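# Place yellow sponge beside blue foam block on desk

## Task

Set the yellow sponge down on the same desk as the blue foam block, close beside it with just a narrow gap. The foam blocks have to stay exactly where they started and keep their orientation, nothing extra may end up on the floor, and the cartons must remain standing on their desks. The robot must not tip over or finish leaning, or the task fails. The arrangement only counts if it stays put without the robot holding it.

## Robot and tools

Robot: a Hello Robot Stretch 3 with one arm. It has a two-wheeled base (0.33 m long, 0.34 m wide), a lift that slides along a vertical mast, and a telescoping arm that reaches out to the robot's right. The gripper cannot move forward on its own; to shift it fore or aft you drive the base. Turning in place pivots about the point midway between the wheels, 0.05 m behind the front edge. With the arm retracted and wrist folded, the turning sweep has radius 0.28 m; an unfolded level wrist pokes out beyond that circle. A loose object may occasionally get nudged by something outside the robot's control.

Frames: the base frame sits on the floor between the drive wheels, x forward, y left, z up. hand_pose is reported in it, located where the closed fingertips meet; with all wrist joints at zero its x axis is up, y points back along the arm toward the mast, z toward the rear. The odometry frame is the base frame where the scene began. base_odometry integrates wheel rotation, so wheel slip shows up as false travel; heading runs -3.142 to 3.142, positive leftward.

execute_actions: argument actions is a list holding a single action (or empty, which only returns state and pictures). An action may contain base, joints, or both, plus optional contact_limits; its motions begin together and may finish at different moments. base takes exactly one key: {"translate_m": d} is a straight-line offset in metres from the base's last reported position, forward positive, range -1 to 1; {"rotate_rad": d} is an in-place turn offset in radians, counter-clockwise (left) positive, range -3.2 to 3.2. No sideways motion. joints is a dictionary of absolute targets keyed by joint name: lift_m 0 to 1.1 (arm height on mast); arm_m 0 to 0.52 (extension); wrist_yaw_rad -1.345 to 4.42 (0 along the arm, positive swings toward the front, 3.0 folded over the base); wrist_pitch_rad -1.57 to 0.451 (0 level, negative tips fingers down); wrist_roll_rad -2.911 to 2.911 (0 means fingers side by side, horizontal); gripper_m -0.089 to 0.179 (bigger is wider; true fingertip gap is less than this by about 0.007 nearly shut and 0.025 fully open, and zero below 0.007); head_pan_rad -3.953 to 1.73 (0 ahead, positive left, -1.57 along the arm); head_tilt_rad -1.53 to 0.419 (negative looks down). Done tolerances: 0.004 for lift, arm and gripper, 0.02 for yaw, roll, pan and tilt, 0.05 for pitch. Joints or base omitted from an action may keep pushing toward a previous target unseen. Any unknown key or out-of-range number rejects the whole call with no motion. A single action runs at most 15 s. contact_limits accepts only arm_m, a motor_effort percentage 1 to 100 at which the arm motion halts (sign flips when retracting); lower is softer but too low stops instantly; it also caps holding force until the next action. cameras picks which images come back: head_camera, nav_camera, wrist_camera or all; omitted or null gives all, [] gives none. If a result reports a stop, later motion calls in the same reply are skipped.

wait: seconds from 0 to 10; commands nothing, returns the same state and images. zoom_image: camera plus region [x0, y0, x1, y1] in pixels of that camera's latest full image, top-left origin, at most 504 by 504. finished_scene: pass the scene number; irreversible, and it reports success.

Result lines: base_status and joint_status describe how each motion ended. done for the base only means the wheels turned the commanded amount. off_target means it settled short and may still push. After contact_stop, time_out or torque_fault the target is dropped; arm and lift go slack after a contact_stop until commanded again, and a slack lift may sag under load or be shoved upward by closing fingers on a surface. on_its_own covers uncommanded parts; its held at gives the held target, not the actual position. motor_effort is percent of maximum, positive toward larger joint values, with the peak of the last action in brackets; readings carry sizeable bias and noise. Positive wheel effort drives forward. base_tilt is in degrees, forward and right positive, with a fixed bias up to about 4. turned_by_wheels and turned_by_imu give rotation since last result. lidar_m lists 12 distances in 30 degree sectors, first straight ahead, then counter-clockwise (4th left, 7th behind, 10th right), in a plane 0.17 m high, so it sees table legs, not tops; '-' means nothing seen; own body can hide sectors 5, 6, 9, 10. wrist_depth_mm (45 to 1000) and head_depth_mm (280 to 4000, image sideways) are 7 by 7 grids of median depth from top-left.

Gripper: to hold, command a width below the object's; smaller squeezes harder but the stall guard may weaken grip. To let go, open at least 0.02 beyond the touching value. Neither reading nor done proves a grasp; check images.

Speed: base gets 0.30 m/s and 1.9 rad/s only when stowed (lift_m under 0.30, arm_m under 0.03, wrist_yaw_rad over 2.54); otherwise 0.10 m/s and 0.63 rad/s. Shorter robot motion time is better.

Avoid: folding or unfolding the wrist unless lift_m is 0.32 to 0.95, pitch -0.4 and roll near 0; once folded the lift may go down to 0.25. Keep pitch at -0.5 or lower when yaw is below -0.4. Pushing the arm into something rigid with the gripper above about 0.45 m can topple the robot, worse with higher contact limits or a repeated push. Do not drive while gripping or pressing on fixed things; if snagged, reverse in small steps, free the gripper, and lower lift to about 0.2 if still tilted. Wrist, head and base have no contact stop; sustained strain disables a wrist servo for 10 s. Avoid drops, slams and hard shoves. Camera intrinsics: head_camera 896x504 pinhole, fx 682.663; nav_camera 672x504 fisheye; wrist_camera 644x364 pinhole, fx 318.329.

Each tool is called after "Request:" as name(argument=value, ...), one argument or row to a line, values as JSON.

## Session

Request:
execute_actions(
  actions=[],
)

Scene clock: 0.00 s.
base_odometry: x=+0.000 y=+0.000 heading=+0.000 (m, m, rad; odometry frame)
turned_by_wheels: +0.000 (rad since the last result)
turned_by_imu: +0.000 (rad since the last result)
base_tilt: forward=-1.3 right=+0.4 (deg)
lidar_m: 2.31 2.15 1.96 2.55 2.32 2.55 1.54 1.15 1.16 2.06 1.47 1.44
head_depth_mm: 1853 2342 2335 2332 2301 2238 2242 / 1839 2519 2614 2618 2618 2607 2465 / 1837 2645 2786 2767 2709 2662 2480 / 1824 2539 2590 2553 2530 2493 2411 / 1844 2403 2404 2386 2350 2353 2289 / 1807 2264 2222 2204 2191 2157 2161 / 1814 2130 2112 2068 2062 2033 2027
base_status: not commanded
joint_positions: lift_m=+0.481 arm_m=-0.001 wrist_yaw_rad=+3.122 wrist_pitch_rad=-0.308 wrist_roll_rad=-0.005 gripper_m=+0.037 head_pan_rad=-0.014 head_tilt_rad=+0.005
joint_status: not commanded
motor_effort: left_wheel=-1 right_wheel=+0 lift_m=+28 arm_m=+0 wrist_yaw_rad=+1 wrist_pitch_rad=+8 wrist_roll_rad=-1 gripper_m=+0 head_pan_rad=+1 head_tilt_rad=+0 (%)
hand_pose: x=-0.0166 y=+0.0930 z=+0.5194 quat_wxyz=(+0.116, +0.698, +0.102, +0.699) (m; base frame)
wrist_depth_mm: - - - - - - - / - - - - - - - / - - - - - - - / - - - - - - - / 914 936 - 979 - - - / 760 773 - 797 826 830 857 / 656 650 665 674 682 692 713
pictures: head_camera (sideways: a quarter turn clockwise sets it upright), nav_camera (sideways: a quarter turn counterclockwise sets it upright), wrist_camera
Images, in order (width x height): head_camera 896x504, nav_camera 672x504, wrist_camera 644x364.

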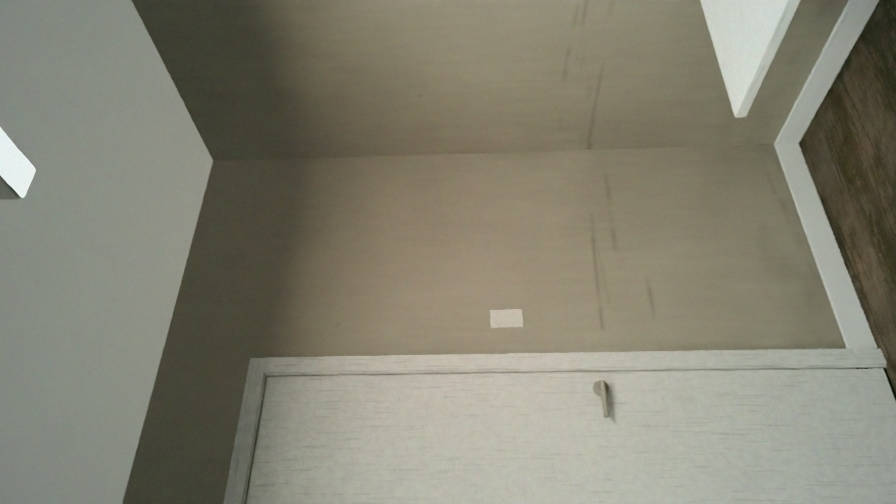

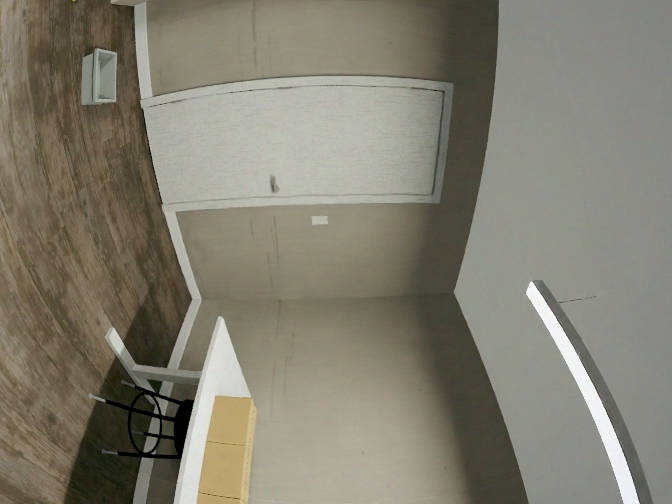

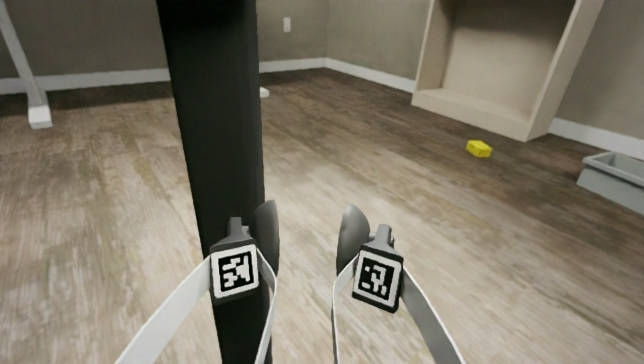

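Request:
execute_actions(
  actions=[
    {"joints":{"lift_m":0.41,"head_pan_rad":-1.1,"head_tilt_rad":-0.45}},
  ],
  cameras=["head_camera","nav_camera"],
)

Request:
execute_actions(
  actions=[
    {"joints":{"lift_m":0.35,"head_pan_rad":-2.6,"head_tilt_rad":-0.45}},
  ],
  cameras=["head_camera","nav_camera"],
)

Request:
execute_actions(
  actions=[
    {"joints":{"lift_m":0.28,"head_pan_rad":-3.9,"head_tilt_rad":-0.45}},
  ],
  cameras=["head_camera","nav_camera"],
)

Scene clock: 2.37 s.
base_odometry: x=+0.000 y=+0.000 heading=+0.000 (m, m, rad; odometry frame)
turned_by_wheels: +0.000 (rad since the last result)
turned_by_imu: +0.000 (rad since the last result)
base_tilt: forward=-1.3 right=+0.4 (deg)
lidar_m: 2.31 2.14 1.95 2.54 2.32 2.55 1.53 1.15 1.16 2.05 1.47 1.44
head_depth_mm: 1729 1840 1990 2157 2214 1718 1387 / 1710 1825 1976 2113 2227 1712 1406 / 1692 1800 1948 1432 2190 1722 1407 / 1673 1785 1933 1451 2172 1741 1415 / 1655 1774 1887 1383 2196 1748 1420 / 1648 1739 1862 1289 2124 1768 1429 / 1618 1726 1853 1289 2119 1769 1433
base_status: not commanded
joint_positions: lift_m=+0.411 arm_m=-0.001 wrist_yaw_rad=+3.122 wrist_pitch_rad=-0.309 wrist_roll_rad=-0.005 gripper_m=+0.037 head_pan_rad=-1.093 head_tilt_rad=-0.444
joint_status: all done
motor_effort: left_wheel=-1(0) right_wheel=+0(0) lift_m=+12(19) arm_m=+0(0) wrist_yaw_rad=+0(1) wrist_pitch_rad=+8(8) wrist_roll_rad=-1(1) gripper_m=+0(0) head_pan_rad=-2(39) head_tilt_rad=-4(27) (%)
hand_pose: x=-0.0166 y=+0.0930 z=+0.4485 quat_wxyz=(+0.116, +0.698, +0.102, +0.699) (m; base frame)
wrist_depth_mm: - - - - - - - / - - - - - - - / - - - - - - - / - - - - - - - / 808 830 - 876 894 903 926 / 690 688 - 706 733 730 744 / 577 578 590 597 617 619 631
pictures: head_camera (sideways: a quarter turn clockwise sets it upright), nav_camera (sideways: a quarter turn counterclockwise sets it upright)
Images, in order (width x height): head_camera 896x504, nav_camera 672x504.

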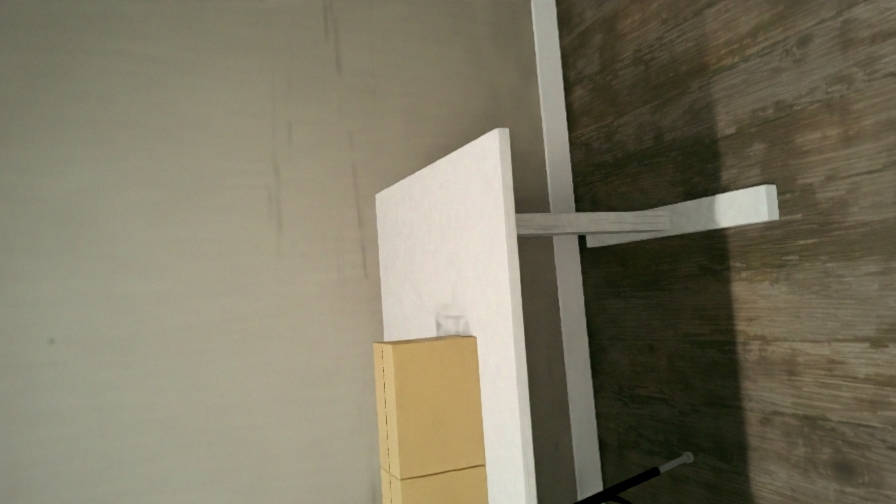

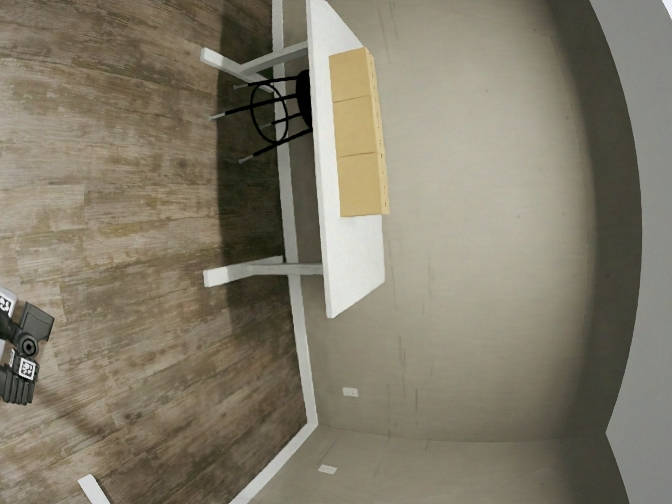

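Scene clock: 3.73 s.
base_odometry: x=+0.000 y=+0.000 heading=+0.000 (m, m, rad; odometry frame)
turned_by_wheels: +0.000 (rad since the last result)
turned_by_imu: +0.000 (rad since the last result)
base_tilt: forward=-1.3 right=+0.3 (deg)
lidar_m: 2.31 2.14 1.95 2.55 2.32 2.55 1.54 1.15 1.16 2.06 1.48 1.45
head_depth_mm: 1369 1475 908 932 1858 1705 1391 / 1364 1467 907 930 1844 1712 1395 / 1358 1454 909 927 1846 1726 1407 / 1355 1442 906 941 1837 1731 1409 / 1354 1446 1433 945 1754 1593 1378 / 1346 1438 1509 952 1819 1752 1427 / 1332 1432 1531 1036 1794 1770 1431
base_status: not commanded
joint_positions: lift_m=+0.351 arm_m=-0.001 wrist_yaw_rad=+3.122 wrist_pitch_rad=-0.309 wrist_roll_rad=-0.005 gripper_m=+0.037 head_pan_rad=-2.593 head_tilt_rad=-0.444
joint_status: all done
motor_effort: left_wheel=-1(1) right_wheel=-1(1) lift_m=+12(10) arm_m=+0(0) wrist_yaw_rad=+0(0) wrist_pitch_rad=+8(8) wrist_roll_rad=-1(1) gripper_m=+0(0) head_pan_rad=-3(36) head_tilt_rad=-3(5) (%)
hand_pose: x=-0.0166 y=+0.0930 z=+0.3885 quat_wxyz=(+0.116, +0.698, +0.102, +0.699) (m; base frame)
wrist_depth_mm: - - - - - - - / - - - - - - - / - - - - - - - / 917 917 - - - - - / 731 740 - 775 793 825 832 / 600 614 - 633 645 659 668 / 510 520 528 539 542 550 573
pictures: head_camera (sideways: a quarter turn clockwise sets it upright), nav_camera (sideways: a quarter turn counterclockwise sets it upright)
Images, in order (width x height): head_camera 896x504, nav_camera 672x504.

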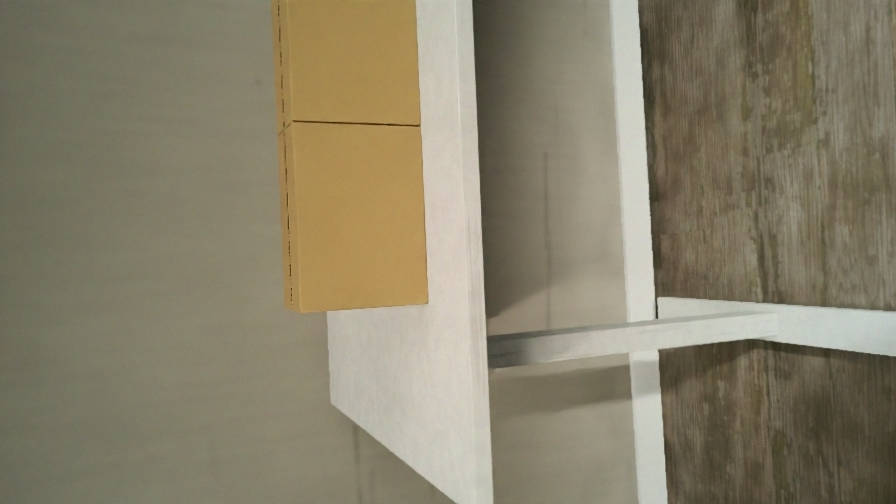

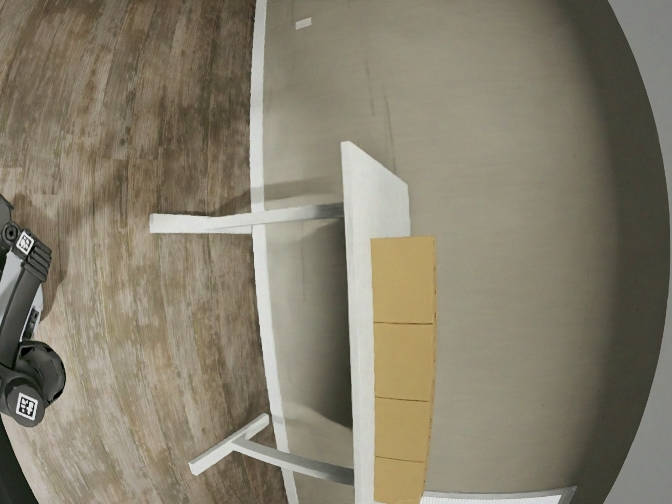

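Scene clock: 5.20 s.
base_odometry: x=+0.000 y=+0.000 heading=+0.000 (m, m, rad; odometry frame)
turned_by_wheels: +0.000 (rad since the last result)
turned_by_imu: +0.000 (rad since the last result)
base_tilt: forward=-1.3 right=+0.3 (deg)
lidar_m: 2.31 2.14 1.95 2.55 2.32 2.55 1.54 1.15 1.16 2.06 1.47 1.44
head_depth_mm: - - - - - - - / 2364 2547 2666 2863 2239 1708 1398 / 2420 2583 2357 2922 2246 1728 1403 / 2461 2621 2837 3009 2246 1744 1413 / 2501 2687 2919 3055 2279 1747 1416 / 2576 2762 3014 3107 2293 1751 1425 / 2570 2745 2898 2926 2305 1766 1438
base_status: not commanded
joint_positions: lift_m=+0.281 arm_m=-0.001 wrist_yaw_rad=+3.122 wrist_pitch_rad=-0.309 wrist_roll_rad=-0.005 gripper_m=+0.037 head_pan_rad=-3.893 head_tilt_rad=-0.444
joint_status: all done
motor_effort: left_wheel=+0(1) right_wheel=+0(0) lift_m=+12(9) arm_m=+0(0) wrist_yaw_rad=+0(1) wrist_pitch_rad=+8(8) wrist_roll_rad=-1(1) gripper_m=+0(0) head_pan_rad=-3(38) head_tilt_rad=-3(2) (%)
hand_pose: x=-0.0166 y=+0.0929 z=+0.3185 quat_wxyz=(+0.116, +0.698, +0.102, +0.699) (m; base frame)
wrist_depth_mm: - - - - - - - / - - - - - - - / - - - - - - - / 784 799 - 871 862 893 934 / 629 635 - 669 687 707 720 / 515 527 - 542 563 568 568 / 440 - - - 464 470 484
pictures: head_camera (sideways: a quarter turn clockwise sets it upright), nav_camera (sideways: a quarter turn counterclockwise sets it upright)
Images, in order (width x height): head_camera 896x504, nav_camera 672x504.

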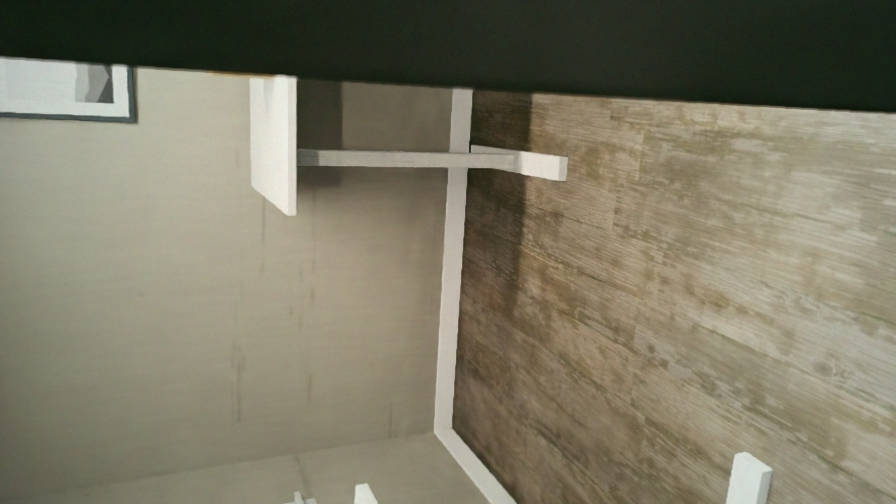

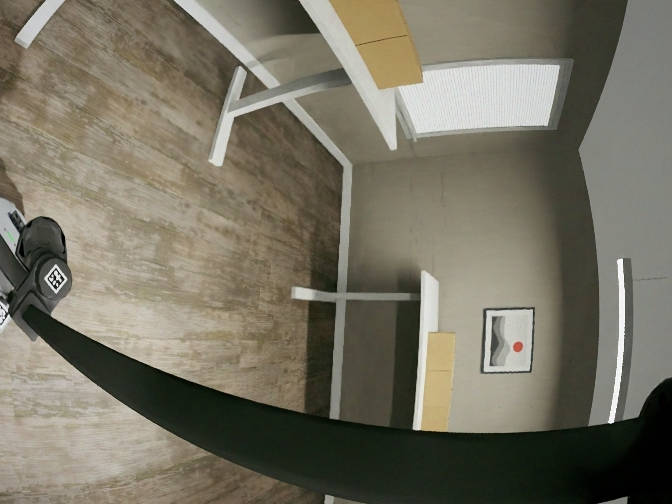

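Request:
execute_actions(
  actions=[
    {"base":{"rotate_rad":1.22},"joints":{"head_pan_rad":0,"head_tilt_rad":-0.6}},
  ],
  cameras=["head_camera","nav_camera"],
)

Scene clock: 8.50 s.
base_odometry: x=+0.000 y=+0.000 heading=+1.220 (m, m, rad; odometry frame)
turned_by_wheels: +1.220 (rad since the last result)
turned_by_imu: +1.235 (rad since the last result)
base_tilt: forward=-1.3 right=+0.3 (deg)
lidar_m: 2.25 2.55 2.32 1.54 1.63 1.15 1.69 2.00 1.47 1.45 2.19 1.95
head_depth_mm: 1822 1971 2113 2186 1821 1497 1263 / 1945 2112 2360 2294 1832 1501 1269 / 2047 2249 2521 2343 1846 1513 1270 / 2034 2283 2533 2430 1860 1510 1275 / 2425 2685 2976 2434 1862 1519 1286 / 2614 2910 3207 2472 1885 1528 1288 / 2821 3065 3221 2497 1903 1542 1296
base_status: done
joint_positions: lift_m=+0.281 arm_m=-0.001 wrist_yaw_rad=+3.122 wrist_pitch_rad=-0.309 wrist_roll_rad=-0.005 gripper_m=+0.037 head_pan_rad=-0.007 head_tilt_rad=-0.593
joint_status: all done
motor_effort: left_wheel=-4(12) right_wheel=+2(8) lift_m=+11(12) arm_m=+0(0) wrist_yaw_rad=+0(1) wrist_pitch_rad=+9(8) wrist_roll_rad=-1(1) gripper_m=+0(0) head_pan_rad=+2(37) head_tilt_rad=-4(17) (%)
hand_pose: x=-0.0166 y=+0.0929 z=+0.3185 quat_wxyz=(+0.116, +0.698, +0.102, +0.699) (m; base frame)
wrist_depth_mm: - - - - - - - / - - - - - - - / - - - - - - - / 780 814 - 851 879 908 941 / 614 626 - 671 686 704 701 / 514 526 - 542 554 562 574 / 443 - - - 464 474 482
pictures: head_camera (sideways: a quarter turn clockwise sets it upright), nav_camera (sideways: a quarter turn counterclockwise sets it upright)
Images, in order (width x height): head_camera 896x504, nav_camera 672x504.

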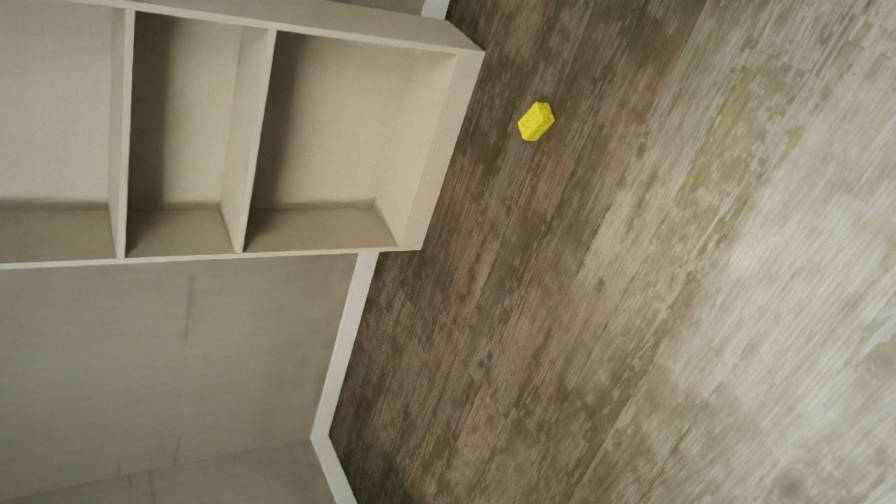

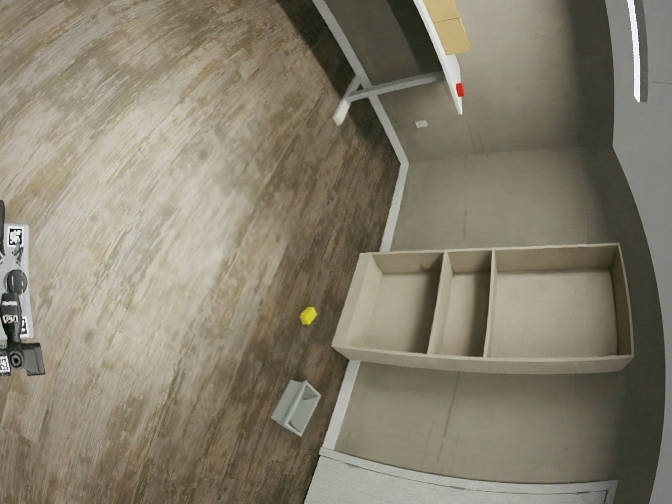

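Request:
execute_actions(
  actions=[
    {"base":{"rotate_rad":0.06}},
  ],
  cameras=[],
)

Request:
execute_actions(
  actions=[
    {"base":{"translate_m":1.0},"joints":{"wrist_pitch_rad":-0.4,"wrist_yaw_rad":2.7}},
  ],
  cameras=[],
)

Request:
execute_actions(
  actions=[
    {"base":{"translate_m":0.58},"joints":{"head_pan_rad":-1.57,"head_tilt_rad":-1.2,"lift_m":0.295}},
  ],
  cameras=["head_camera"],
)

Scene clock: 10.63 s.
base_odometry: x=+0.000 y=+0.000 heading=+1.280 (m, m, rad; odometry frame)
turned_by_wheels: +0.060 (rad since the last result)
turned_by_imu: +0.061 (rad since the last result)
base_tilt: forward=-1.3 right=+0.3 (deg)
lidar_m: 2.30 2.55 2.32 1.54 1.61 1.15 1.74 1.48 1.47 1.44 2.17 1.95
head_depth_mm: 1872 2028 2225 2203 1807 1493 1257 / 1994 2178 2387 2302 1828 1497 1270 / 2028 2237 2488 2410 1862 1506 1268 / 2383 2590 2881 2433 1865 1516 1277 / 2578 2876 3116 2446 1883 1522 1280 / 2794 3116 3294 2475 1885 1527 1283 / 2804 3028 3189 2460 1891 1543 1285
base_status: done
joint_positions: lift_m=+0.281 arm_m=-0.001 wrist_yaw_rad=+3.122 wrist_pitch_rad=-0.309 wrist_roll_rad=-0.005 gripper_m=+0.037 head_pan_rad=-0.007 head_tilt_rad=-0.593
joint_status: not commanded
motor_effort: left_wheel=-4(11) right_wheel=+2(8) lift_m=+11(13) arm_m=+0(0) wrist_yaw_rad=+0(0) wrist_pitch_rad=+8(8) wrist_roll_rad=-1(1) gripper_m=+0(0) head_pan_rad=+3(4) head_tilt_rad=-3(3) (%)
hand_pose: x=-0.0166 y=+0.0929 z=+0.3185 quat_wxyz=(+0.116, +0.698, +0.102, +0.699) (m; base frame)
wrist_depth_mm: - - - - - - - / - - - - - - - / - - - - - - - / 783 805 - 843 888 905 940 / 624 636 - 657 678 705 716 / 513 522 - 549 553 564 574 / 445 - - - 466 477 483
pictures: none
No camera images: the call's "cameras" was empty. Leave "cameras" out to get every camera's image.

Scene clock: 15.63 s.
base_odometry: x=+0.287 y=+0.958 heading=+1.279 (m, m, rad; odometry frame)
turned_by_wheels: +0.000 (rad since the last result)
turned_by_imu: +0.002 (rad since the last result)
base_tilt: forward=-1.4 right=+0.3 (deg)
lidar_m: 1.32 1.75 1.74 1.97 1.96 2.07 2.60 2.29 2.10 1.72 1.40 1.06
head_depth_mm: 1186 1234 1359 1517 1633 1451 1257 / 1245 1320 1455 1647 1695 1498 1269 / 1159 1252 1387 1590 1700 1502 1270 / 1496 1642 1829 2057 1854 1508 1274 / 1617 1803 2027 2241 1876 1524 1279 / 1754 1964 2251 2368 1885 1528 1283 / 1925 2184 2449 2499 1914 1542 1297
base_status: done
joint_positions: lift_m=+0.281 arm_m=-0.001 wrist_yaw_rad=+2.703 wrist_pitch_rad=-0.415 wrist_roll_rad=-0.005 gripper_m=+0.037 head_pan_rad=-0.007 head_tilt_rad=-0.593
joint_status: all done
motor_effort: left_wheel=-5(10) right_wheel=+3(8) lift_m=+12(13) arm_m=+0(0) wrist_yaw_rad=-2(4) wrist_pitch_rad=+7(10) wrist_roll_rad=-1(1) gripper_m=+0(0) head_pan_rad=+4(3) head_tilt_rad=-3(3) (%)
hand_pose: x=+0.0742 y=+0.0597 z=+0.2941 quat_wxyz=(+0.293, +0.705, -0.007, +0.646) (m; base frame)
wrist_depth_mm: - - - - - - - / - - - - - - - / 831 851 875 908 924 964 - / 682 667 695 705 722 744 760 / - 555 587 569 593 606 615 / - 484 - 484 496 504 513 / - - - 419 427 433 439
pictures: none
No camera images: the call's "cameras" was empty. Leave "cameras" out to get every camera's image.

Scene clock: 19.20 s.
base_odometry: x=+0.454 y=+1.513 heading=+1.279 (m, m, rad; odometry frame)
turned_by_wheels: +0.000 (rad since the last result)
turned_by_imu: +0.001 (rad since the last result)
base_tilt: forward=-1.3 right=+0.3 (deg)
lidar_m: 0.74 1.53 1.39 1.98 2.87 2.37 2.65 2.74 2.39 1.16 0.70 0.87
head_depth_mm: 1804 1631 1455 1361 1261 1177 - / 1798 1637 1466 1361 1268 - - / 1666 1651 1460 1376 1271 - - / 1466 1640 1507 1383 1271 1187 1098 / 1306 1532 1512 1380 1276 1190 1111 / 1157 1315 1200 1326 1290 1190 1115 / 759 797 1284 1295 1268 1199 1116
base_status: done
joint_positions: lift_m=+0.294 arm_m=-0.001 wrist_yaw_rad=+2.703 wrist_pitch_rad=-0.415 wrist_roll_rad=-0.005 gripper_m=+0.037 head_pan_rad=-1.564 head_tilt_rad=-1.185
joint_status: all done
motor_effort: left_wheel=-5(9) right_wheel=+3(9) lift_m=+40(46) arm_m=+0(0) wrist_yaw_rad=-2(1) wrist_pitch_rad=+8(8) wrist_roll_rad=-1(1) gripper_m=+0(1) head_pan_rad=-1(37) head_tilt_rad=-7(35) (%)
hand_pose: x=+0.0741 y=+0.0596 z=+0.3077 quat_wxyz=(+0.293, +0.705, -0.007, +0.645) (m; base frame)
wrist_depth_mm: - - - - - - - / - - - - - - - / 871 883 897 934 972 - - / 699 687 708 733 737 747 769 / - 578 599 591 602 614 628 / - 494 - 497 511 522 529 / - - - 430 441 444 461
pictures: head_camera (sideways: a quarter turn clockwise sets it upright)
Images, in order (width x height): head_camera 896x504.

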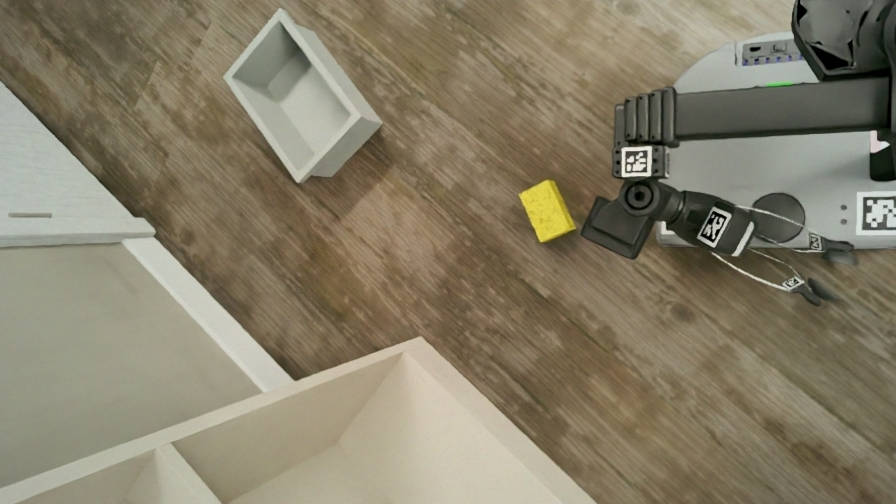

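Request:
execute_actions(
  actions=[
    {"base":{"translate_m":0.035},"joints":{"arm_m":0.1,"wrist_yaw_rad":1.97,"head_pan_rad":1.1,"head_tilt_rad":-0.3}},
  ],
  cameras=["head_camera"],
)

Request:
execute_actions(
  actions=[
    {"joints":{"arm_m":0.227,"wrist_pitch_rad":-1.55,"gripper_m":0.13,"lift_m":0.24,"head_pan_rad":-1.57,"head_tilt_rad":-1.2}},
  ],
  cameras=["head_camera","wrist_camera"],
)

Scene clock: 22.63 s.
base_odometry: x=+0.464 y=+1.547 heading=+1.279 (m, m, rad; odometry frame)
turned_by_wheels: +0.000 (rad since the last result)
turned_by_imu: +0.000 (rad since the last result)
base_tilt: forward=-1.3 right=+0.3 (deg)
lidar_m: 0.70 1.48 1.38 1.98 2.90 2.39 2.67 2.36 2.33 1.12 0.69 0.85
head_depth_mm: 1512 1580 1652 1733 1847 1913 1575 / 1548 1614 1703 1783 1881 1935 1571 / 1580 1646 1729 1441 1922 1960 1590 / 1629 1694 1772 1310 1983 1946 1599 / 1643 1738 1812 1334 2040 2062 1598 / 1700 1757 1841 1234 2088 2051 1598 / 1720 1805 1877 1266 2156 2081 1617
base_status: done
joint_positions: lift_m=+0.294 arm_m=+0.100 wrist_yaw_rad=+1.973 wrist_pitch_rad=-0.415 wrist_roll_rad=-0.005 gripper_m=+0.037 head_pan_rad=+1.093 head_tilt_rad=-0.310
joint_status: all done
motor_effort: left_wheel=-5(12) right_wheel=+3(9) lift_m=+40(39) arm_m=+3(3) wrist_yaw_rad=-2(2) wrist_pitch_rad=+8(8) wrist_roll_rad=-1(1) gripper_m=+0(0) head_pan_rad=+3(38) head_tilt_rad=+4(33) (%)
hand_pose: x=+0.1855 y=-0.1568 z=+0.3077 quat_wxyz=(+0.504, +0.656, -0.258, +0.498) (m; base frame)
wrist_depth_mm: - - - - 612 625 518 / - - - - 667 663 527 / 848 886 904 922 707 671 549 / 670 695 710 743 629 584 546 / 566 568 592 588 578 486 482 / 479 486 466 500 514 470 405 / 417 420 427 433 434 448 369
pictures: head_camera (sideways: a quarter turn clockwise sets it upright)
Images, in order (width x height): head_camera 896x504.

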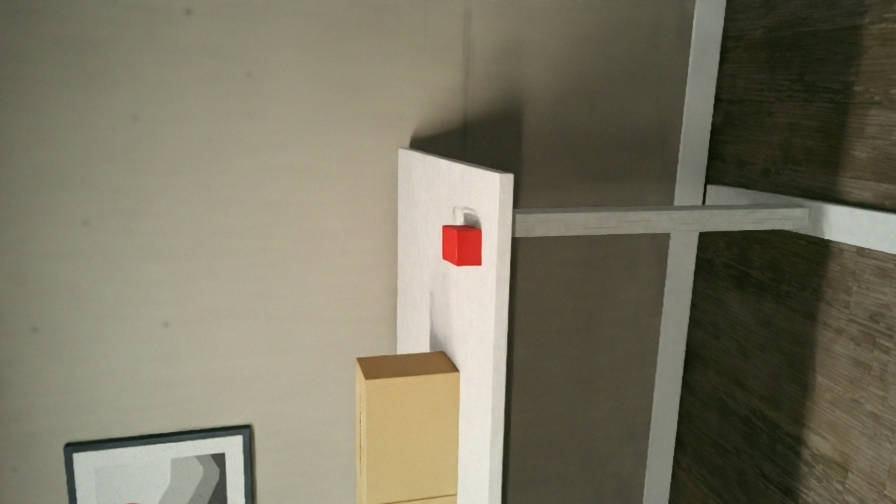

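Scene clock: 24.83 s.
base_odometry: x=+0.464 y=+1.547 heading=+1.279 (m, m, rad; odometry frame)
turned_by_wheels: +0.000 (rad since the last result)
turned_by_imu: +0.000 (rad since the last result)
base_tilt: forward=-1.3 right=+0.3 (deg)
lidar_m: 0.70 1.48 1.38 1.97 2.90 2.39 2.68 2.36 2.31 1.12 0.69 0.84
head_depth_mm: 1798 1630 1451 1365 1255 1176 - / 1798 1639 1457 1377 1265 - - / 1628 1644 1483 1416 1249 - - / 1428 1608 1509 1387 1275 1196 1106 / 1256 1480 1512 1379 1278 1192 1108 / 1123 951 1207 1306 1283 1195 1116 / 705 774 1263 1292 1255 1199 1114
base_status: not commanded
joint_positions: lift_m=+0.241 arm_m=+0.227 wrist_yaw_rad=+1.973 wrist_pitch_rad=-1.544 wrist_roll_rad=-0.005 gripper_m=+0.130 head_pan_rad=-1.563 head_tilt_rad=-1.185
joint_status: all done
motor_effort: left_wheel=-5(5) right_wheel=+2(3) lift_m=+12(35) arm_m=+3(2) wrist_yaw_rad=-2(2) wrist_pitch_rad=-3(6) wrist_roll_rad=-1(1) gripper_m=+0(94) head_pan_rad=-3(38) head_tilt_rad=-6(40) (%)
hand_pose: x=-0.0372 y=-0.3787 z=+0.1226 quat_wxyz=(+0.691, +0.694, +0.134, +0.152) (m; base frame)
wrist_depth_mm: - 262 262 261 262 263 263 / - 269 268 269 268 269 271 / 278 278 278 274 278 277 278 / 284 285 286 241 286 287 288 / 295 290 297 246 294 294 296 / 303 - 302 305 305 305 307 / 312 314 313 313 314 316 314
pictures: head_camera (sideways: a quarter turn clockwise sets it upright), wrist_camera
Images, in order (width x height): head_camera 896x504, wrist_camera 644x364.

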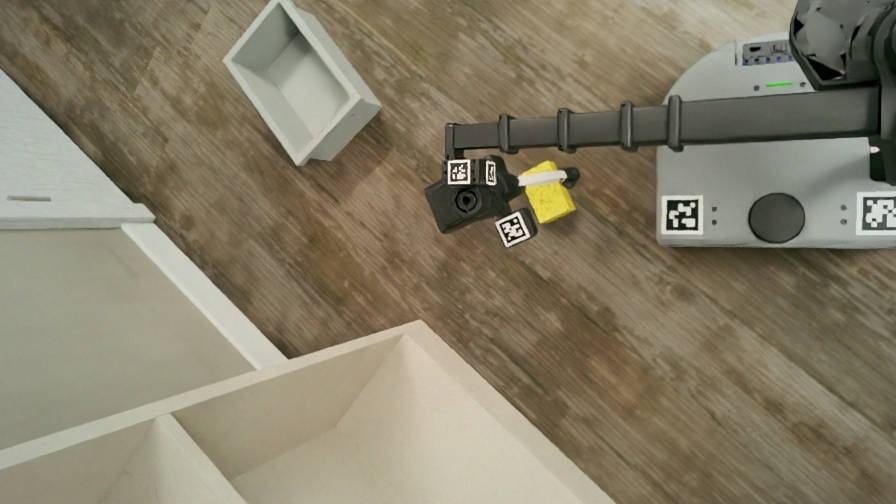

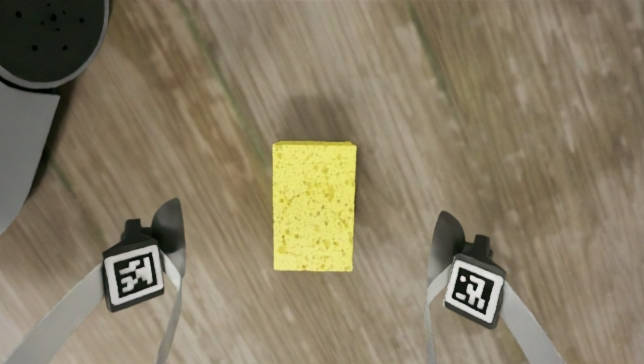

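Request:
execute_actions(
  actions=[
    {"base":{"translate_m":-0.008},"joints":{"lift_m":0.143,"gripper_m":0.11}},
  ],
  cameras=["wrist_camera"],
)

Request:
execute_actions(
  actions=[
    {"joints":{"gripper_m":0.03}},
  ],
  cameras=["wrist_camera"],
)

Scene clock: 27.57 s.
base_odometry: x=+0.462 y=+1.539 heading=+1.279 (m, m, rad; odometry frame)
turned_by_wheels: +0.000 (rad since the last result)
turned_by_imu: +0.000 (rad since the last result)
base_tilt: forward=-1.3 right=+0.3 (deg)
lidar_m: 0.71 1.49 1.38 1.97 2.90 2.39 2.67 2.76 2.34 1.13 0.69 0.85
head_depth_mm: 1809 1625 1440 1357 1253 1174 - / 1795 1632 1456 1372 1262 - - / 1636 1649 1480 1391 1249 - - / 1444 1620 1515 1381 1276 1183 1100 / 1271 1496 1512 1369 1285 1190 1111 / 1128 1199 1194 1314 1286 1196 1111 / 710 775 1268 1300 1255 1196 1120
base_status: done
joint_positions: lift_m=+0.144 arm_m=+0.227 wrist_yaw_rad=+1.973 wrist_pitch_rad=-1.544 wrist_roll_rad=-0.005 gripper_m=+0.110 head_pan_rad=-1.563 head_tilt_rad=-1.185
joint_status: all done
motor_effort: left_wheel=-4(9) right_wheel=+3(3) lift_m=+13(12) arm_m=+3(3) wrist_yaw_rad=-1(1) wrist_pitch_rad=-3(3) wrist_roll_rad=-1(1) gripper_m=+0(82) head_pan_rad=-2(2) head_tilt_rad=-6(7) (%)
hand_pose: x=-0.0373 y=-0.3788 z=+0.0256 quat_wxyz=(+0.691, +0.694, +0.134, +0.152) (m; base frame)
wrist_depth_mm: 171 171 171 172 172 172 172 / 176 176 175 176 177 177 177 / 181 181 181 179 182 183 183 / 186 187 185 142 188 187 188 / 192 192 190 146 193 194 194 / 198 - 198 150 199 201 200 / 204 205 206 156 206 207 207
pictures: wrist_camera
Images, in order (width x height): wrist_camera 644x364.

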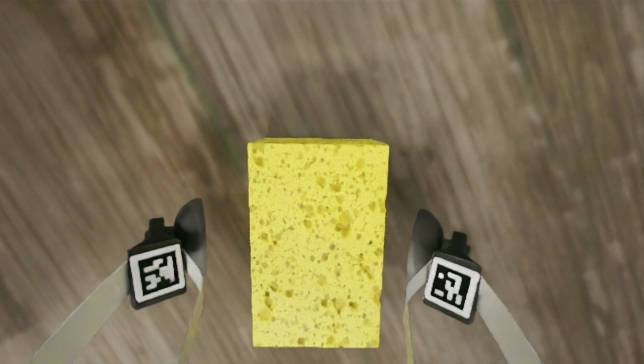

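Scene clock: 28.87 s.
base_odometry: x=+0.462 y=+1.539 heading=+1.279 (m, m, rad; odometry frame)
turned_by_wheels: +0.000 (rad since the last result)
turned_by_imu: +0.000 (rad since the last result)
base_tilt: forward=-1.3 right=+0.4 (deg)
lidar_m: 0.71 1.49 1.38 1.98 2.89 2.39 2.67 2.76 2.34 1.13 0.69 0.85
head_depth_mm: 1796 1635 1453 1359 1259 1179 - / 1779 1637 1444 1367 1261 - - / 1630 1645 1478 1390 1250 - - / 1442 1620 1510 1390 1268 1181 1107 / 1272 1494 1506 1376 1288 1188 1106 / 1130 1207 1190 1316 1286 1196 1114 / 709 777 1268 1300 1257 1204 1122
base_status: not commanded
joint_positions: lift_m=+0.144 arm_m=+0.227 wrist_yaw_rad=+1.973 wrist_pitch_rad=-1.544 wrist_roll_rad=-0.005 gripper_m=+0.031 head_pan_rad=-1.563 head_tilt_rad=-1.185
joint_status: all done
motor_effort: left_wheel=-4(4) right_wheel=+2(2) lift_m=+12(12) arm_m=+3(3) wrist_yaw_rad=-2(1) wrist_pitch_rad=-3(3) wrist_roll_rad=-1(1) gripper_m=-17(100) head_pan_rad=-2(1) head_tilt_rad=-7(9) (%)
hand_pose: x=-0.0373 y=-0.3788 z=+0.0256 quat_wxyz=(+0.691, +0.694, +0.134, +0.152) (m; base frame)
wrist_depth_mm: 170 171 171 171 172 172 173 / 176 176 176 176 177 177 177 / 181 181 180 180 181 182 183 / 186 186 185 139 187 188 188 / 192 191 143 143 192 194 194 / 199 199 149 148 - 199 201 / 204 206 204 153 207 207 207
pictures: wrist_camera
Images, in order (width x height): wrist_camera 644x364.

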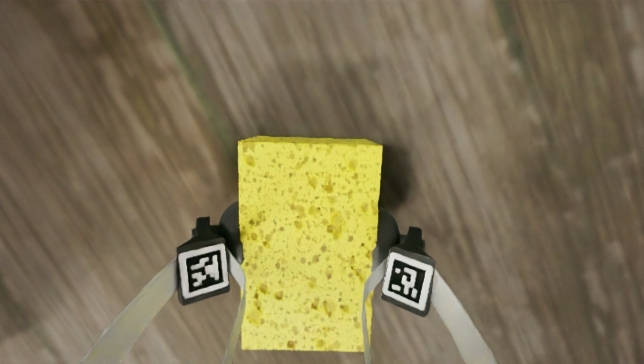

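Request:
execute_actions(
  actions=[
    {"joints":{"lift_m":0.22}},
  ],
  cameras=[],
)

Request:
execute_actions(
  actions=[
    {"base":{"rotate_rad":-2.23},"joints":{"lift_m":0.6,"arm_m":0.0,"wrist_yaw_rad":1.4,"wrist_pitch_rad":-0.4,"head_pan_rad":-3.0,"head_tilt_rad":-0.6}},
  ],
)

Scene clock: 34.80 s.
base_odometry: x=+0.462 y=+1.539 heading=+1.279 (m, m, rad; odometry frame)
turned_by_wheels: +0.000 (rad since the last result)
turned_by_imu: +0.000 (rad since the last result)
base_tilt: forward=-1.3 right=+0.4 (deg)
lidar_m: 0.71 1.49 1.38 1.98 2.89 2.39 2.67 2.75 2.33 1.13 0.69 0.85
head_depth_mm: 1822 1629 1447 1360 1257 1181 - / 1796 1636 1455 1372 1256 - - / 1639 1658 1495 1404 1244 - - / 1445 1627 1514 1390 1267 1184 1105 / 1271 1496 1519 1383 1279 1185 1112 / 1136 1215 1197 1316 1293 1199 1111 / 709 775 1273 1293 1259 1199 1118
base_status: not commanded
joint_positions: lift_m=+0.219 arm_m=+0.227 wrist_yaw_rad=+1.973 wrist_pitch_rad=-1.544 wrist_roll_rad=-0.005 gripper_m=+0.031 head_pan_rad=-1.563 head_tilt_rad=-1.185
joint_status: all done
motor_effort: left_wheel=-4(4) right_wheel=+2(2) lift_m=+40(42) arm_m=+3(3) wrist_yaw_rad=-1(2) wrist_pitch_rad=-3(3) wrist_roll_rad=-1(1) gripper_m=-17(17) head_pan_rad=-2(3) head_tilt_rad=-7(7) (%)
hand_pose: x=-0.0373 y=-0.3788 z=+0.1013 quat_wxyz=(+0.691, +0.694, +0.134, +0.152) (m; base frame)
wrist_depth_mm: - 241 242 241 241 243 243 / 248 249 248 249 250 248 251 / 255 256 256 253 257 257 259 / 263 264 259 138 265 266 265 / 270 271 143 143 272 275 275 / 279 281 149 148 - 283 284 / 290 289 289 153 292 293 292
pictures: none
No camera images: the call's "cameras" was empty. Leave "cameras" out to get every camera's image.

Scene clock: 39.27 s.
base_odometry: x=+0.462 y=+1.539 heading=-0.951 (m, m, rad; odometry frame)
turned_by_wheels: -2.230 (rad since the last result)
turned_by_imu: -2.259 (rad since the last result)
base_tilt: forward=-1.4 right=+0.4 (deg)
lidar_m: 2.35 1.29 0.69 0.85 0.88 1.25 1.38 1.88 1.99 2.39 2.66 2.63
head_depth_mm: 1495 1624 1801 2013 1805 1472 1248 / 1525 1663 1842 2060 1803 1486 1259 / 1540 1659 1876 2084 1825 1494 1258 / 1562 1536 1477 2053 1759 1504 1264 / 1591 1572 1942 2143 1853 1504 1276 / 1616 1265 1973 2198 1877 1513 1279 / 1627 1166 2015 2231 1875 1519 1286
base_status: done
joint_positions: lift_m=+0.599 arm_m=+0.000 wrist_yaw_rad=+1.403 wrist_pitch_rad=-0.421 wrist_roll_rad=-0.005 gripper_m=+0.031 head_pan_rad=-2.993 head_tilt_rad=-0.606
joint_status: all done
motor_effort: left_wheel=+4(10) right_wheel=-3(6) lift_m=+41(42) arm_m=-3(3) wrist_yaw_rad=-2(5) wrist_pitch_rad=+11(12) wrist_roll_rad=-1(1) gripper_m=-17(17) head_pan_rad=-3(38) head_tilt_rad=+1(33) (%)
hand_pose: x=+0.1995 y=-0.1827 z=+0.6114 quat_wxyz=(+0.625, +0.558, -0.431, +0.335) (m; base frame)
wrist_depth_mm: - - - - - - - / - - - - - - - / - - - - - - - / - - - 139 - - - / 901 941 143 143 - - - / 813 836 149 148 - 880 894 / 713 722 690 153 745 778 773
pictures: head_camera (sideways: a quarter turn clockwise sets it upright), nav_camera (sideways: a quarter turn counterclockwise sets it upright), wrist_camera
Images, in order (width x height): head_camera 896x504, nav_camera 672x504, wrist_camera 644x364.

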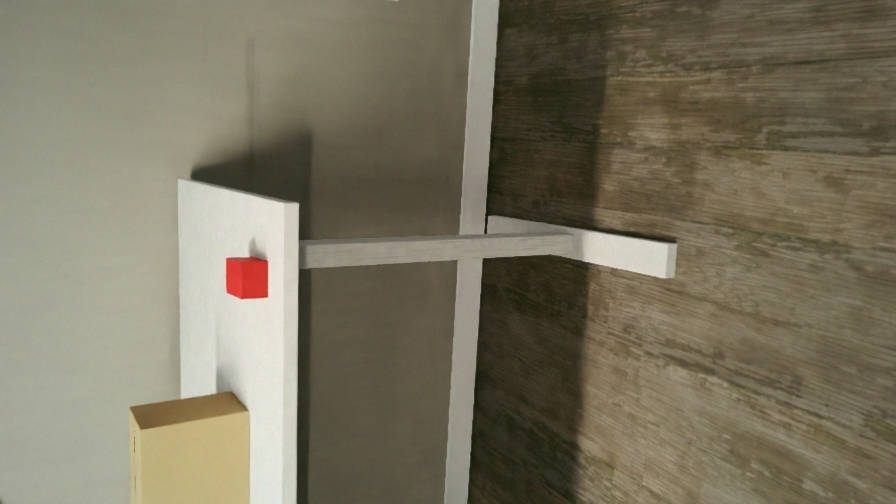

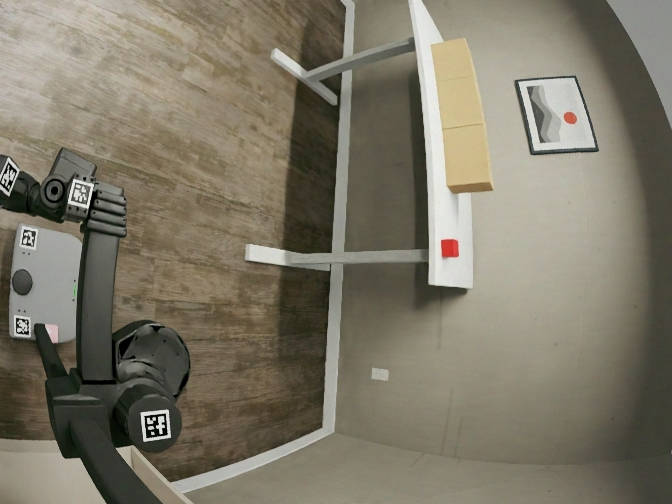

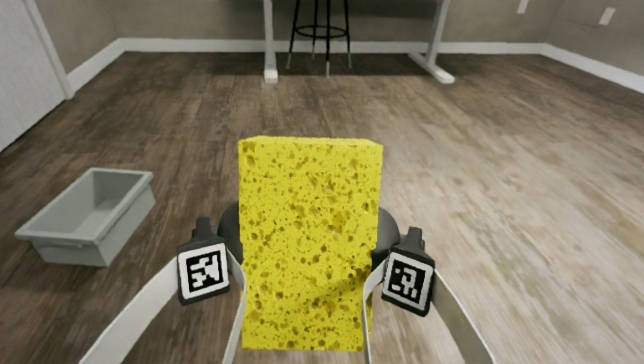

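Request:
execute_actions(
  actions=[
    {"base":{"translate_m":-0.65},"joints":{"lift_m":1.1,"head_pan_rad":-2.6,"head_tilt_rad":-1.15}},
  ],
  cameras=["head_camera","nav_camera"],
)

Scene clock: 48.03 s.
base_odometry: x=+0.084 y=+2.068 heading=-0.951 (m, m, rad; odometry frame)
turned_by_wheels: +0.000 (rad since the last result)
turned_by_imu: +0.000 (rad since the last result)
base_tilt: forward=-1.3 right=+0.4 (deg)
lidar_m: 2.99 1.18 0.63 0.89 0.91 1.22 1.17 0.75 1.63 2.46 2.97 3.44
head_depth_mm: 509 1384 1520 1400 1273 1173 1104 / 494 462 1500 1395 1283 1221 - / 482 946 1530 1375 1290 - - / 484 1654 1564 1413 1290 - 1083 / 507 1720 1578 1429 1293 1193 1101 / 522 1772 1598 1440 1307 1206 1110 / 538 1784 1597 1439 1314 1213 1115
base_status: done
joint_positions: lift_m=+1.097 arm_m=+0.000 wrist_yaw_rad=+1.403 wrist_pitch_rad=-0.420 wrist_roll_rad=-0.005 gripper_m=+0.031 head_pan_rad=-2.607 head_tilt_rad=-1.136
joint_status: all done
joint sent to its limit — the command would take lift_m past its upper limit, so that joint was sent only as far as its limit.
motor_effort: left_wheel=+4(5) right_wheel=-3(6) lift_m=+41(42) arm_m=-3(3) wrist_yaw_rad=-2(2) wrist_pitch_rad=+10(11) wrist_roll_rad=-1(1) gripper_m=-17(17) head_pan_rad=+4(27) head_tilt_rad=-6(35) (%)
hand_pose: x=+0.1996 y=-0.1828 z=+1.1092 quat_wxyz=(+0.625, +0.558, -0.431, +0.335) (m; base frame)
wrist_depth_mm: - - - - - - - / - - - - - - - / - - - - - - - / - - - 138 - - - / - - 143 143 - - - / - - 149 148 - - - / - - - 153 - - -
pictures: head_camera (sideways: a quarter turn clockwise sets it upright), nav_camera (sideways: a quarter turn counterclockwise sets it upright)
Images, in order (width x height): head_camera 896x504, nav_camera 672x504.

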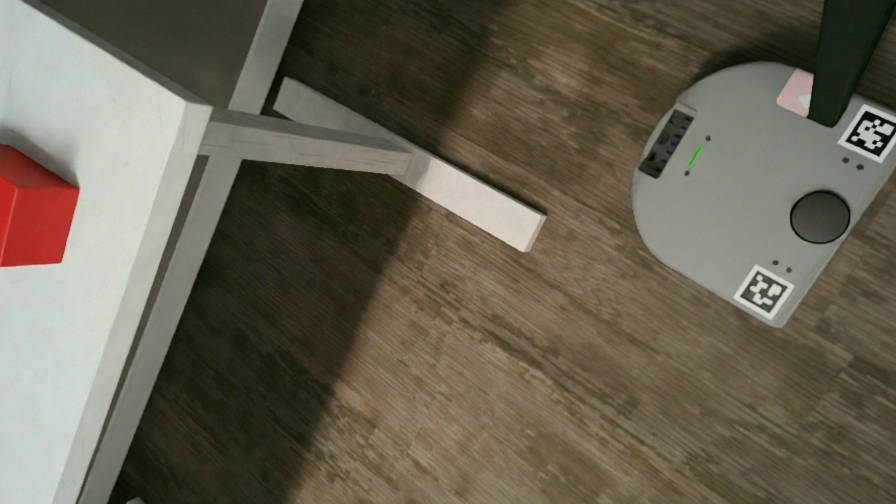

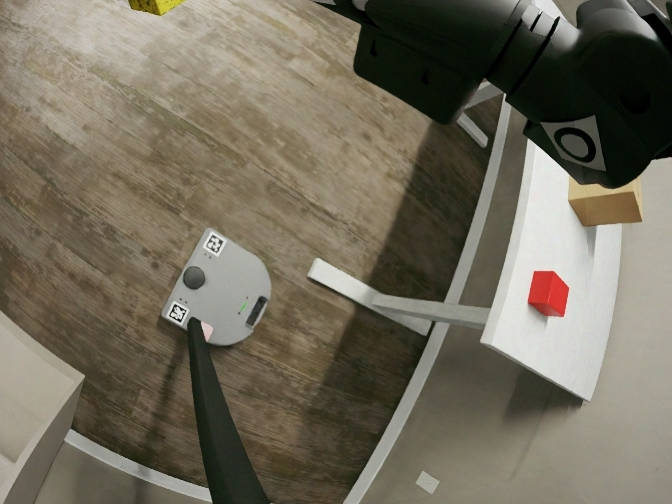

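Request:
execute_actions(
  actions=[
    {"base":{"rotate_rad":-0.12}},
  ],
  cameras=[],
)

Request:
execute_actions(
  actions=[
    {"base":{"translate_m":-0.55},"joints":{"head_pan_rad":-1.75,"head_tilt_rad":-0.6,"wrist_yaw_rad":0.1,"arm_m":0.05}},
  ],
)

Scene clock: 49.90 s.
base_odometry: x=+0.084 y=+2.068 heading=-1.071 (m, m, rad; odometry frame)
turned_by_wheels: -0.120 (rad since the last result)
turned_by_imu: -0.121 (rad since the last result)
base_tilt: forward=-1.3 right=+0.3 (deg)
lidar_m: 2.99 1.17 0.63 0.63 0.89 1.12 1.17 0.75 1.47 2.87 2.45 3.43
head_depth_mm: 1150 1355 1513 1397 1273 1170 1103 / 537 1429 1549 1408 1279 1221 - / 500 937 1450 1393 1281 - - / 491 1593 1570 1402 1290 - 1079 / 481 1680 1575 1432 1302 1200 1100 / 511 1710 1590 1435 1302 1198 1109 / 514 1757 1589 1443 1312 1206 1118
base_status: done
joint_positions: lift_m=+1.097 arm_m=+0.000 wrist_yaw_rad=+1.403 wrist_pitch_rad=-0.420 wrist_roll_rad=-0.005 gripper_m=+0.031 head_pan_rad=-2.607 head_tilt_rad=-1.136
joint_status: not commanded
motor_effort: left_wheel=+4(9) right_wheel=-4(7) lift_m=+41(40) arm_m=-3(3) wrist_yaw_rad=-2(2) wrist_pitch_rad=+10(10) wrist_roll_rad=-1(1) gripper_m=-16(17) head_pan_rad=+3(3) head_tilt_rad=-6(6) (%)
hand_pose: x=+0.1996 y=-0.1828 z=+1.1092 quat_wxyz=(+0.625, +0.558, -0.431, +0.335) (m; base frame)
wrist_depth_mm: - - - - - - - / - - - - - - - / - - - - - - - / - - - 139 - - - / - - 143 143 - - - / - - 149 148 - - - / - - - 153 - - -
pictures: none
No camera images: the call's "cameras" was empty. Leave "cameras" out to get every camera's image.

Scene clock: 56.47 s.
base_odometry: x=-0.180 y=+2.551 heading=-1.070 (m, m, rad; odometry frame)
turned_by_wheels: +0.000 (rad since the last result)
turned_by_imu: +0.000 (rad since the last result)
base_tilt: forward=-1.3 right=+0.4 (deg)
lidar_m: 3.68 0.94 0.88 0.81 0.82 0.68 0.63 0.63 0.36 1.57 2.70 3.42
head_depth_mm: - - - 592 478 392 1180 / - - - 593 481 394 356 / - - - - 485 396 342 / - - - - 474 398 336 / - - - - 478 401 338 / 2489 - 460 593 496 392 340 / 2416 867 674 624 499 371 341
base_status: done
joint_positions: lift_m=+1.097 arm_m=+0.050 wrist_yaw_rad=+0.104 wrist_pitch_rad=-0.420 wrist_roll_rad=-0.005 gripper_m=+0.031 head_pan_rad=-1.757 head_tilt_rad=-0.606
joint_status: all done
motor_effort: left_wheel=+4(2) right_wheel=-3(7) lift_m=+40(40) arm_m=+3(3) wrist_yaw_rad=-2(1) wrist_pitch_rad=+10(10) wrist_roll_rad=-1(1) gripper_m=-17(17) head_pan_rad=+3(37) head_tilt_rad=+3(27) (%)
hand_pose: x=+0.0017 y=-0.4177 z=+1.1092 quat_wxyz=(+0.700, +0.183, -0.681, -0.111) (m; base frame)
wrist_depth_mm: - - - 572 - 946 642 / - - 746 307 845 868 636 / - - 529 306 634 649 612 / - 500 421 138 479 497 507 / - 375 144 142 397 404 412 / - 316 150 148 - 339 347 / 280 277 266 152 287 296 297
pictures: head_camera (sideways: a quarter turn clockwise sets it upright), nav_camera (sideways: a quarter turn counterclockwise sets it upright), wrist_camera
Images, in order (width x height): head_camera 896x504, nav_camera 672x504, wrist_camera 644x364.

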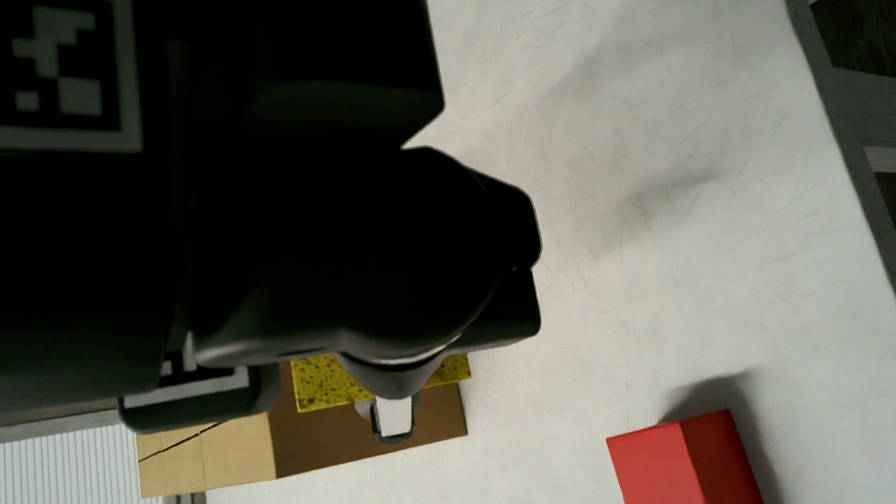

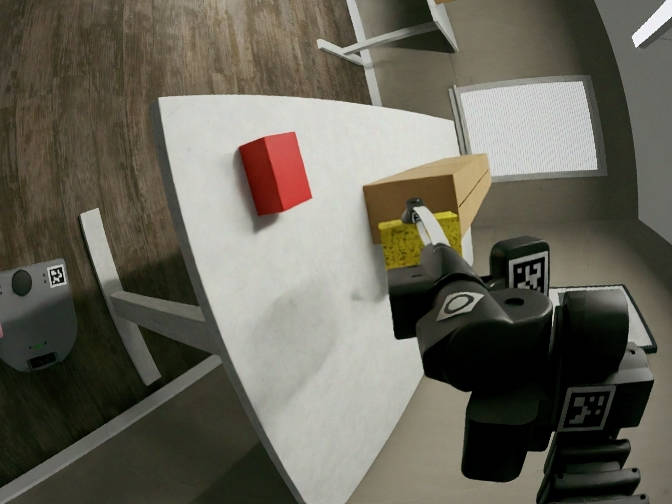

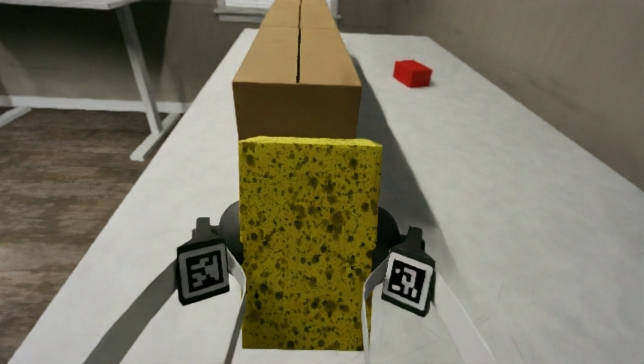

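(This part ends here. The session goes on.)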